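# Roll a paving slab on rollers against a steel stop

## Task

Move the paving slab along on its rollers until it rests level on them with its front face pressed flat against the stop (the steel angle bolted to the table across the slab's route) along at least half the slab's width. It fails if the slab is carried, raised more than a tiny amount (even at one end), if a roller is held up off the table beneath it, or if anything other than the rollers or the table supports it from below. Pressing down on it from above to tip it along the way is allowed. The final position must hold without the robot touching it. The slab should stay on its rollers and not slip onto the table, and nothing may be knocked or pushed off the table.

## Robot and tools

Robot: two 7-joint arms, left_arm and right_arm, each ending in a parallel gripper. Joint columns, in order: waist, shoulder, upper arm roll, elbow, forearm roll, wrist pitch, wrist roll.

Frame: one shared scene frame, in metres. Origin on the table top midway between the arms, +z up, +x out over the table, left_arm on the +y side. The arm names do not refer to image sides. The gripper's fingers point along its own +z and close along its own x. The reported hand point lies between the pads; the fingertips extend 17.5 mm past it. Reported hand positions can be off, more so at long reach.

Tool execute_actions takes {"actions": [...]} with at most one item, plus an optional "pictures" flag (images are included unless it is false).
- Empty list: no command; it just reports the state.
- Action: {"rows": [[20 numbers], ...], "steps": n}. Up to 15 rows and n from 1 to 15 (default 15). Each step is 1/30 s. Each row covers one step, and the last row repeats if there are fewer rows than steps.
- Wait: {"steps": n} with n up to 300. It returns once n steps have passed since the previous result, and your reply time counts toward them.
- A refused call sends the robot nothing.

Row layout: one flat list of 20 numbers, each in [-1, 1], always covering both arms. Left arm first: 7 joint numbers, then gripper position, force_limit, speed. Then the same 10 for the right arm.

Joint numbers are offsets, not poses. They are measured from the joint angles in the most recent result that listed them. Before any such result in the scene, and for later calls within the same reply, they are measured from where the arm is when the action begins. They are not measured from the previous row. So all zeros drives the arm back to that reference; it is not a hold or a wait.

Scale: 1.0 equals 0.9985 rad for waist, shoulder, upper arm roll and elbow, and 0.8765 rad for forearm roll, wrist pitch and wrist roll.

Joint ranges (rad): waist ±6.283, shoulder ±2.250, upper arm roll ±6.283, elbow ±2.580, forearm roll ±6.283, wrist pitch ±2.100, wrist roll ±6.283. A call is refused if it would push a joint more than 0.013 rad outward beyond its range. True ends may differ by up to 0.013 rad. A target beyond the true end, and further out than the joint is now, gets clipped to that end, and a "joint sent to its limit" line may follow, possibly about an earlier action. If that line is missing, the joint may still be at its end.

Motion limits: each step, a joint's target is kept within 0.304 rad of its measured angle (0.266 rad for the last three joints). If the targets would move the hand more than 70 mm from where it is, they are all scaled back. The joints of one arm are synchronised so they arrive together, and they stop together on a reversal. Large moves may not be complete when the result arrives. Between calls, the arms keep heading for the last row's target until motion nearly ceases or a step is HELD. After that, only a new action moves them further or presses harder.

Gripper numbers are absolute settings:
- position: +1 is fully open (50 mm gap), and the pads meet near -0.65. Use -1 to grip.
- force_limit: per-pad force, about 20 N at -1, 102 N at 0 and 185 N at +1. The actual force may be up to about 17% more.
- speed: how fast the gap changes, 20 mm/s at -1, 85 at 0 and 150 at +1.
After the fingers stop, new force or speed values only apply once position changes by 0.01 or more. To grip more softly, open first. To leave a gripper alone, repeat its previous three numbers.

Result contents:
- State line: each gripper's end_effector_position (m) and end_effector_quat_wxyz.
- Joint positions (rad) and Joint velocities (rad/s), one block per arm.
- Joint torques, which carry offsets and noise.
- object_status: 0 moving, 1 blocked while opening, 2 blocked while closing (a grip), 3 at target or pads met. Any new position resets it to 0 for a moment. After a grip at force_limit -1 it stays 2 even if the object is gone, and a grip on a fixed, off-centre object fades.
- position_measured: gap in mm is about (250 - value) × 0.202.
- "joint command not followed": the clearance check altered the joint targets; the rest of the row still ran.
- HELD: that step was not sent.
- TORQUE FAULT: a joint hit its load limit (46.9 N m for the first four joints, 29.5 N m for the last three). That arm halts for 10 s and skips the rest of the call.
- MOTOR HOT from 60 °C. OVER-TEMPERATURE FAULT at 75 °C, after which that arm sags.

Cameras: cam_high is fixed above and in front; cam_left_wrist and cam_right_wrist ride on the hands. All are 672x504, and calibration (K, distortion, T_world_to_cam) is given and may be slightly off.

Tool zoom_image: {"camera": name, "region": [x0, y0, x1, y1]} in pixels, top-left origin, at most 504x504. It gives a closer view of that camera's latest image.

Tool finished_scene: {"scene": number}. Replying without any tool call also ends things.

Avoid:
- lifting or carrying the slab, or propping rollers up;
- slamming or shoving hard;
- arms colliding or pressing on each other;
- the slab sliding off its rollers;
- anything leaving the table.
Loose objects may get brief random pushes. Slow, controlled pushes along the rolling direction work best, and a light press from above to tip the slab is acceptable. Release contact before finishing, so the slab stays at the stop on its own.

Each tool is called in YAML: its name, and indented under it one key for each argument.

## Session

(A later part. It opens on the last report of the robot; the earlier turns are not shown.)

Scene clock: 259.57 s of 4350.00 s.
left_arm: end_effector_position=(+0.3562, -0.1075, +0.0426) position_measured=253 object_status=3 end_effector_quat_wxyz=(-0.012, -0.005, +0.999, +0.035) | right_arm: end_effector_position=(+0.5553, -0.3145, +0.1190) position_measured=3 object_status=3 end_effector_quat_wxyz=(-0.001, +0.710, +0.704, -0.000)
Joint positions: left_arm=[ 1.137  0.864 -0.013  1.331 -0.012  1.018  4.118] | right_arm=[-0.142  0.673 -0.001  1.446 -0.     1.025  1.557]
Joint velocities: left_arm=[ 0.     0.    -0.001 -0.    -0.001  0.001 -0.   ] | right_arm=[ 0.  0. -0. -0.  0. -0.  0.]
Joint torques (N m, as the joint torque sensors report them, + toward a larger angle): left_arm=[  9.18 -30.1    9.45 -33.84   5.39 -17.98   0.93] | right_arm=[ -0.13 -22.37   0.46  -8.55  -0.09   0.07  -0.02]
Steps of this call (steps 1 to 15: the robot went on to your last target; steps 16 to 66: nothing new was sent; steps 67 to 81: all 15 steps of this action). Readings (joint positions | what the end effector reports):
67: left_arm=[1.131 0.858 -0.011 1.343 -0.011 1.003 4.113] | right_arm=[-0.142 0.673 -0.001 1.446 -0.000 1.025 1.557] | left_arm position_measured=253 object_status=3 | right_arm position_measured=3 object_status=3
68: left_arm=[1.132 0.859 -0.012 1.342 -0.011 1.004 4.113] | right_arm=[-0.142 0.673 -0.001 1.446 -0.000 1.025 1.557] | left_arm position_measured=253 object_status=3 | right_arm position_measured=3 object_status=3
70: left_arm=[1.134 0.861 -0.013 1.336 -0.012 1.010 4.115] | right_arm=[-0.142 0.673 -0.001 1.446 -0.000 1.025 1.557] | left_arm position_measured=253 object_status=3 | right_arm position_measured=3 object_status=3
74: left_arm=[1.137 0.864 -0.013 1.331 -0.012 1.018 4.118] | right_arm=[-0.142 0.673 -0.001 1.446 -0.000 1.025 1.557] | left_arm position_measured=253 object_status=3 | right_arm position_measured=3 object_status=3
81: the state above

execute_actions:
  actions:
    - {"rows":[[0.003,-0.01,0.012,-0.02,0.012,-0.04,-0.002,-1,0,0.5,0,0,0,0,0,0,0,1,0,0.5],[-0.002,-0.016,0.013,-0.005,0.012,-0.05,-0.007,-1,0,0.5,0,0,0,0,0,0,0,1,0,0.5],[-0.007,-0.025,0.013,0.015,0.012,-0.062,-0.013,-1,0,0.5,0,0,0,0,0,0,0,1,0,0.5],[-0.013,-0.035,0.013,0.037,0.012,-0.076,-0.02,-1,0,0.5,0,0,0,0,0,0,0,1,0,0.5],[-0.019,-0.046,0.013,0.06,0.012,-0.091,-0.027,-1,0,0.5,0,0,0,0,0,0,0,1,0,0.5],[-0.025,-0.057,0.013,0.084,0.012,-0.107,-0.034,-1,0,0.5,0,0,0,0,0,0,0,1,0,0.5],[-0.031,-0.068,0.013,0.108,0.012,-0.123,-0.041,-1,0,0.5,0,0,0,0,0,0,0,1,0,0.5],[-0.038,-0.079,0.013,0.132,0.012,-0.139,-0.049,-1,0,0.5,0,0,0,0,0,0,0,1,0,0.5],[-0.045,-0.09,0.013,0.156,0.012,-0.155,-0.057,-1,0,0.5,0,0,0,0,0,0,0,1,0,0.5],[-0.051,-0.101,0.013,0.18,0.012,-0.171,-0.065,-1,0,0.5,0,0,0,0,0,0,0,1,0,0.5],[-0.057,-0.111,0.013,0.201,0.012,-0.185,-0.073,-1,0,0.5,0,0,0,0,0,0,0,1,0,0.5]],"steps":15}

Scene clock: 264.87 s of 4350.00 s.
left_arm: end_effector_position=(+0.3583, -0.0769, +0.0540) position_measured=253 object_status=3 end_effector_quat_wxyz=(+0.001, +0.000, +1.000, +0.001) | right_arm: end_effector_position=(+0.5553, -0.3145, +0.1190) position_measured=3 object_status=3 end_effector_quat_wxyz=(-0.001, +0.710, +0.704, -0.000)
Joint positions: left_arm=[ 1.083  0.758 -0.001  1.524 -0.002  0.861  4.056] | right_arm=[-0.142  0.673 -0.001  1.446 -0.     1.025  1.557]
Joint velocities: left_arm=[-0.045 -0.076 -0.007  0.214 -0.002 -0.124 -0.068] | right_arm=[-0.    -0.    -0.     0.     0.    -0.001 -0.   ]
Joint torques (N m, as the joint torque sensors report them, + toward a larger angle): left_arm=[  1.49 -21.74   1.19  -9.22  -0.11  -0.48   0.22] | right_arm=[ -0.35 -22.52  -0.09  -7.94  -0.14  -0.22   0.25]
Steps of this call (steps 1 to 15: the robot went on to your last target; steps 16 to 90: nothing new was sent; then 1.80 s passed at rest; steps 91 to 105: all 15 steps of this action). Readings (joint positions | what the end effector reports):
91: left_arm=[1.136 0.863 -0.013 1.332 -0.012 1.018 4.118] | right_arm=[-0.142 0.673 -0.001 1.446 -0.000 1.025 1.557] | left_arm position_measured=253 object_status=3 | right_arm position_measured=3 object_status=3
92: left_arm=[1.133 0.862 -0.011 1.336 -0.010 1.014 4.116] | right_arm=[-0.142 0.673 -0.001 1.446 -0.000 1.025 1.557] | left_arm position_measured=253 object_status=3 | right_arm position_measured=3 object_status=3
94: left_arm=[1.128 0.855 -0.007 1.351 -0.007 0.996 4.111] | right_arm=[-0.142 0.673 -0.001 1.446 -0.000 1.025 1.557] | left_arm position_measured=253 object_status=3 | right_arm position_measured=3 object_status=3
98: left_arm=[1.113 0.820 -0.002 1.402 -0.002 0.938 4.093] | right_arm=[-0.142 0.673 -0.001 1.446 -0.000 1.025 1.557] | left_arm position_measured=253 object_status=3 | right_arm position_measured=3 object_status=3
105: the state above
camera_calibration (this result's frames):
cam_left_wrist: T_world_to_cam=[[-0.999979, -0.00470827, -0.00442792, 0.360135], [-0.00493872, 0.998552, 0.0535618, 0.101709], [0.00416933, 0.0535825, -0.998555, 0.22332], [0, 0, 0, 1]] pos_world=[0.359699, -0.111832, 0.219144]
cam_right_wrist: T_world_to_cam=[[0.000763273, 0.99987, 0.0161119, 0.3063], [0.999493, -0.00024988, -0.0318422, -0.508803], [-0.0318341, 0.016128, -0.999363, 0.30278], [0, 0, 0, 1]] pos_world=[0.51795, -0.31127, 0.28145]

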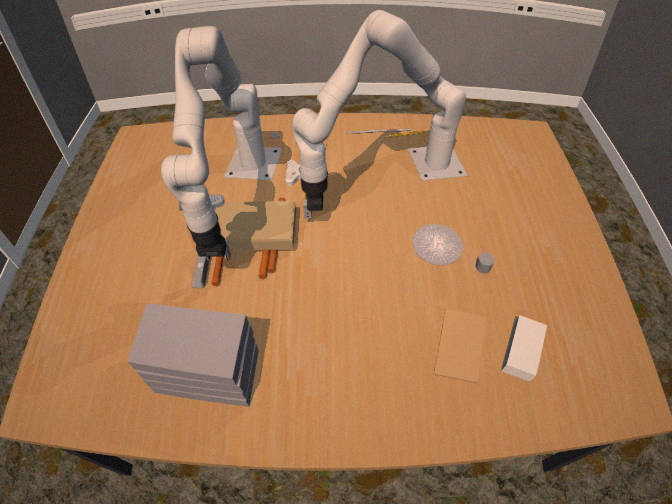

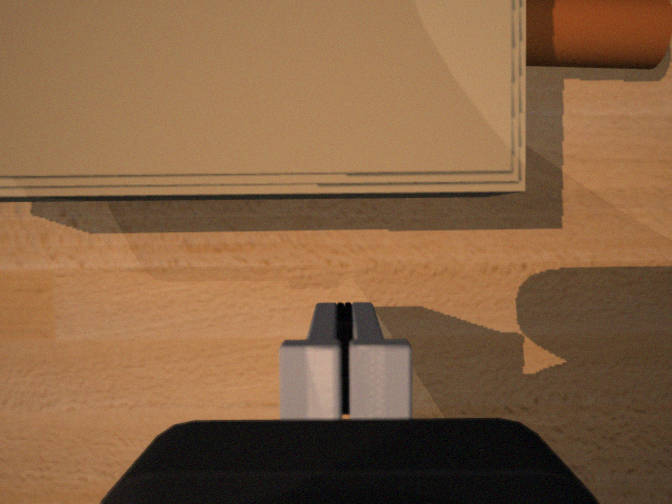

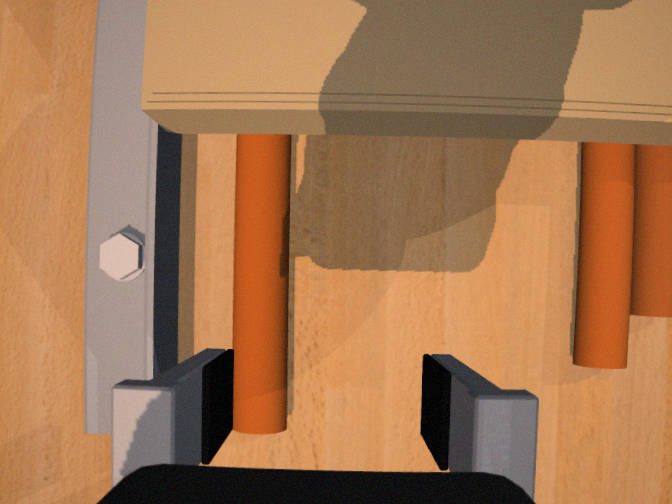

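execute_actions:
  actions:
    - {"rows":[[-0.003,-0.03,0.001,0,0.002,0.03,-0.003,-1,0,0.5,0.02,-0.08,0,0.07,0,-0.01,0.02,1,0,0.5],[-0.003,-0.06,0.001,-0.02,0.002,0.08,-0.003,-1,0,0.5,0.04,-0.16,0,0.15,0,-0.02,0.045,1,0,0.5],[-0.003,-0.08,0.001,-0.04,0.002,0.13,-0.003,-1,0,0.5,0.06,-0.22,0,0.23,0,-0.03,0.07,1,0,0.5],[-0.003,-0.097,0.001,-0.0575,0.002,0.174,-0.003,-1,0,0.5,0.08,-0.271,0.001,0.299,0,-0.035,0.091,1,0,0.5]],"steps":15}
  pictures: false

execute_actions:
  actions:
    - {"steps":20}

Scene clock: 270.67 s of 4350.00 s.
left_arm: end_effector_position=(+0.3579, -0.0753, +0.1194) position_measured=253 object_status=3 end_effector_quat_wxyz=(+0.000, -0.000, +1.000, +0.000) | right_arm: end_effector_position=(+0.4512, -0.3492, +0.1670) position_measured=3 object_status=3 end_effector_quat_wxyz=(-0.002, +0.710, +0.704, -0.002)
Joint positions: left_arm=[ 1.08   0.662  0.     1.466 -0.     1.013  4.053] | right_arm=[-0.065  0.412  0.001  1.74  -0.     0.995  1.636]
Joint velocities: left_arm=[-0.    -0.005 -0.     0.001 -0.001  0.     0.   ] | right_arm=[ 0.024 -0.073  0.     0.125 -0.    -0.01   0.033]
Joint torques (N m, as the joint torque sensors report them, + toward a larger angle): left_arm=[ -0.2  -21.79   0.54  -8.57   0.02  -0.11   0.04] | right_arm=[ -1.22 -14.74  -0.91  -8.95  -0.23  -0.79   0.34]
Steps of this call (steps 1 to 15: the robot went on to your last target; steps 16 to 90: nothing new was sent; then 2.30 s passed at rest; steps 91 to 105: all 15 steps of this action). Readings (joint positions | what the end effector reports):
91: left_arm=[1.080 0.752 -0.000 1.531 -0.002 0.857 4.054] | right_arm=[-0.142 0.672 -0.001 1.447 -0.001 1.024 1.557] | left_arm position_measured=253 object_status=3 | right_arm position_measured=3 object_status=3
92: left_arm=[1.080 0.746 -0.000 1.530 -0.001 0.864 4.054] | right_arm=[-0.140 0.665 -0.001 1.452 -0.001 1.023 1.558] | left_arm position_measured=253 object_status=3 | right_arm position_measured=3 object_status=3
94: left_arm=[1.080 0.718 -0.000 1.519 -0.001 0.900 4.053] | right_arm=[-0.133 0.635 -0.002 1.477 -0.001 1.020 1.564] | left_arm position_measured=253 object_status=3 | right_arm position_measured=3 object_status=3
98: left_arm=[1.080 0.667 0.000 1.470 -0.000 1.004 4.053] | right_arm=[-0.102 0.529 -0.001 1.587 -0.001 1.008 1.594] | left_arm position_measured=253 object_status=3 | right_arm position_measured=3 object_status=3
105: the state above

Scene clock: 271.33 s of 4350.00 s.
left_arm: end_effector_position=(+0.3579, -0.0753, +0.1196) position_measured=253 object_status=3 end_effector_quat_wxyz=(+0.000, -0.000, +1.000, -0.000) | right_arm: end_effector_position=(+0.4508, -0.3496, +0.1697) position_measured=3 object_status=3 end_effector_quat_wxyz=(+0.000, +0.711, +0.703, +0.000)
Joint positions: left_arm=[ 1.08   0.662  0.     1.466 -0.     1.013  4.053] | right_arm=[-0.062  0.403  0.     1.744 -0.     0.994  1.637]
Joint velocities: left_arm=[-0.    -0.     0.     0.     0.001  0.     0.   ] | right_arm=[-0. -0. -0. -0. -0. -0. -0.]
Joint torques (N m, as the joint torque sensors report them, + toward a larger angle): left_arm=[ -0.17 -21.95   0.61  -8.6   -0.05  -0.26   0.11] | right_arm=[ -0.12 -16.95   0.32  -8.48  -0.11   0.05   0.04]
Steps of this call (steps 1 to 15: the robot went on to your last target; steps 16 to 20: nothing new was sent). Readings (joint positions | what the end effector reports):
1: left_arm=[1.080 0.662 0.000 1.466 -0.000 1.013 4.053] | right_arm=[-0.064 0.410 0.001 1.743 -0.000 0.995 1.637] | left_arm position_measured=253 object_status=3 | right_arm position_measured=3 object_status=3
2: left_arm=[1.080 0.662 0.000 1.466 -0.000 1.013 4.053] | right_arm=[-0.064 0.409 0.001 1.744 -0.000 0.994 1.637] | left_arm position_measured=253 object_status=3 | right_arm position_measured=3 object_status=3
4: left_arm=[1.080 0.662 0.000 1.466 -0.000 1.013 4.053] | right_arm=[-0.063 0.406 0.001 1.744 -0.001 0.994 1.637] | left_arm position_measured=253 object_status=3 | right_arm position_measured=3 object_status=3
8: left_arm=[1.080 0.662 0.000 1.466 -0.000 1.013 4.053] | right_arm=[-0.063 0.404 0.000 1.744 -0.000 0.994 1.637] | left_arm position_measured=253 object_status=3 | right_arm position_measured=3 object_status=3
20: the state above
All arms were judged still, so your last target was given up. Only a new action makes them travel on or press farther. Fingers that are still opening or closing keep moving.
camera_calibration (this result's frames):
cam_left_wrist: T_world_to_cam=[[-0.999977, -0.00553908, -0.00392096, 0.359872], [-0.00573176, 0.998684, 0.0509664, 0.0972114], [0.0036335, 0.0509877, -0.998693, 0.288806], [0, 0, 0, 1]] pos_world=[0.359372, -0.109816, 0.284885]
cam_right_wrist: T_world_to_cam=[[0.00169098, 0.999878, 0.01554, 0.340277], [0.999575, -0.00123783, -0.0291236, -0.403616], [-0.0291008, 0.0155827, -0.999455, 0.349239], [0, 0, 0, 1]] pos_world=[0.413032, -0.346177, 0.332006]

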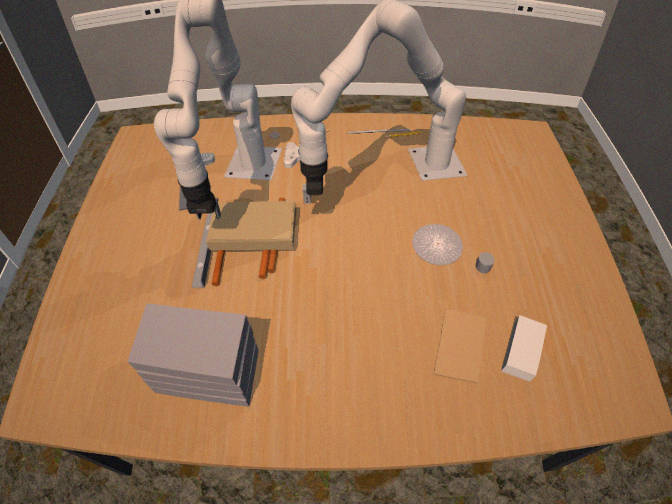

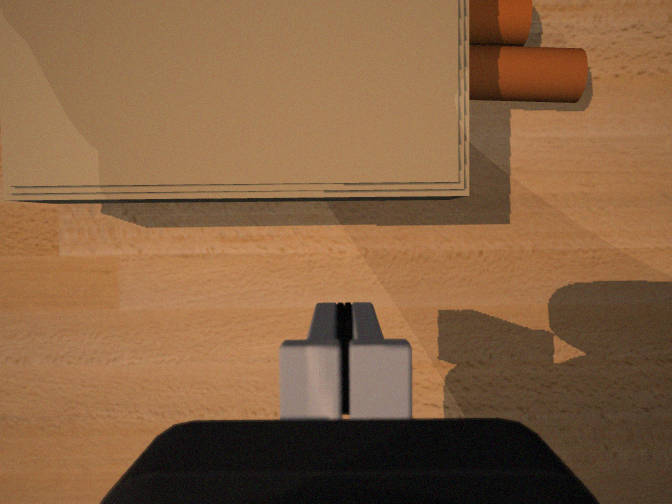

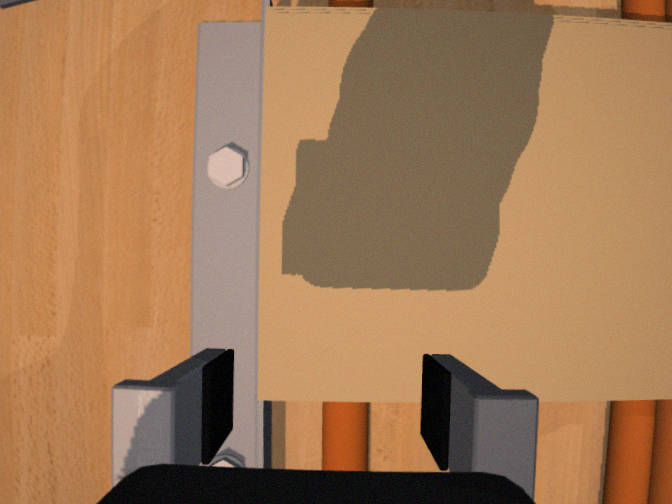

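finished_scene:
  scene: 2

The scene is finished: the task was done.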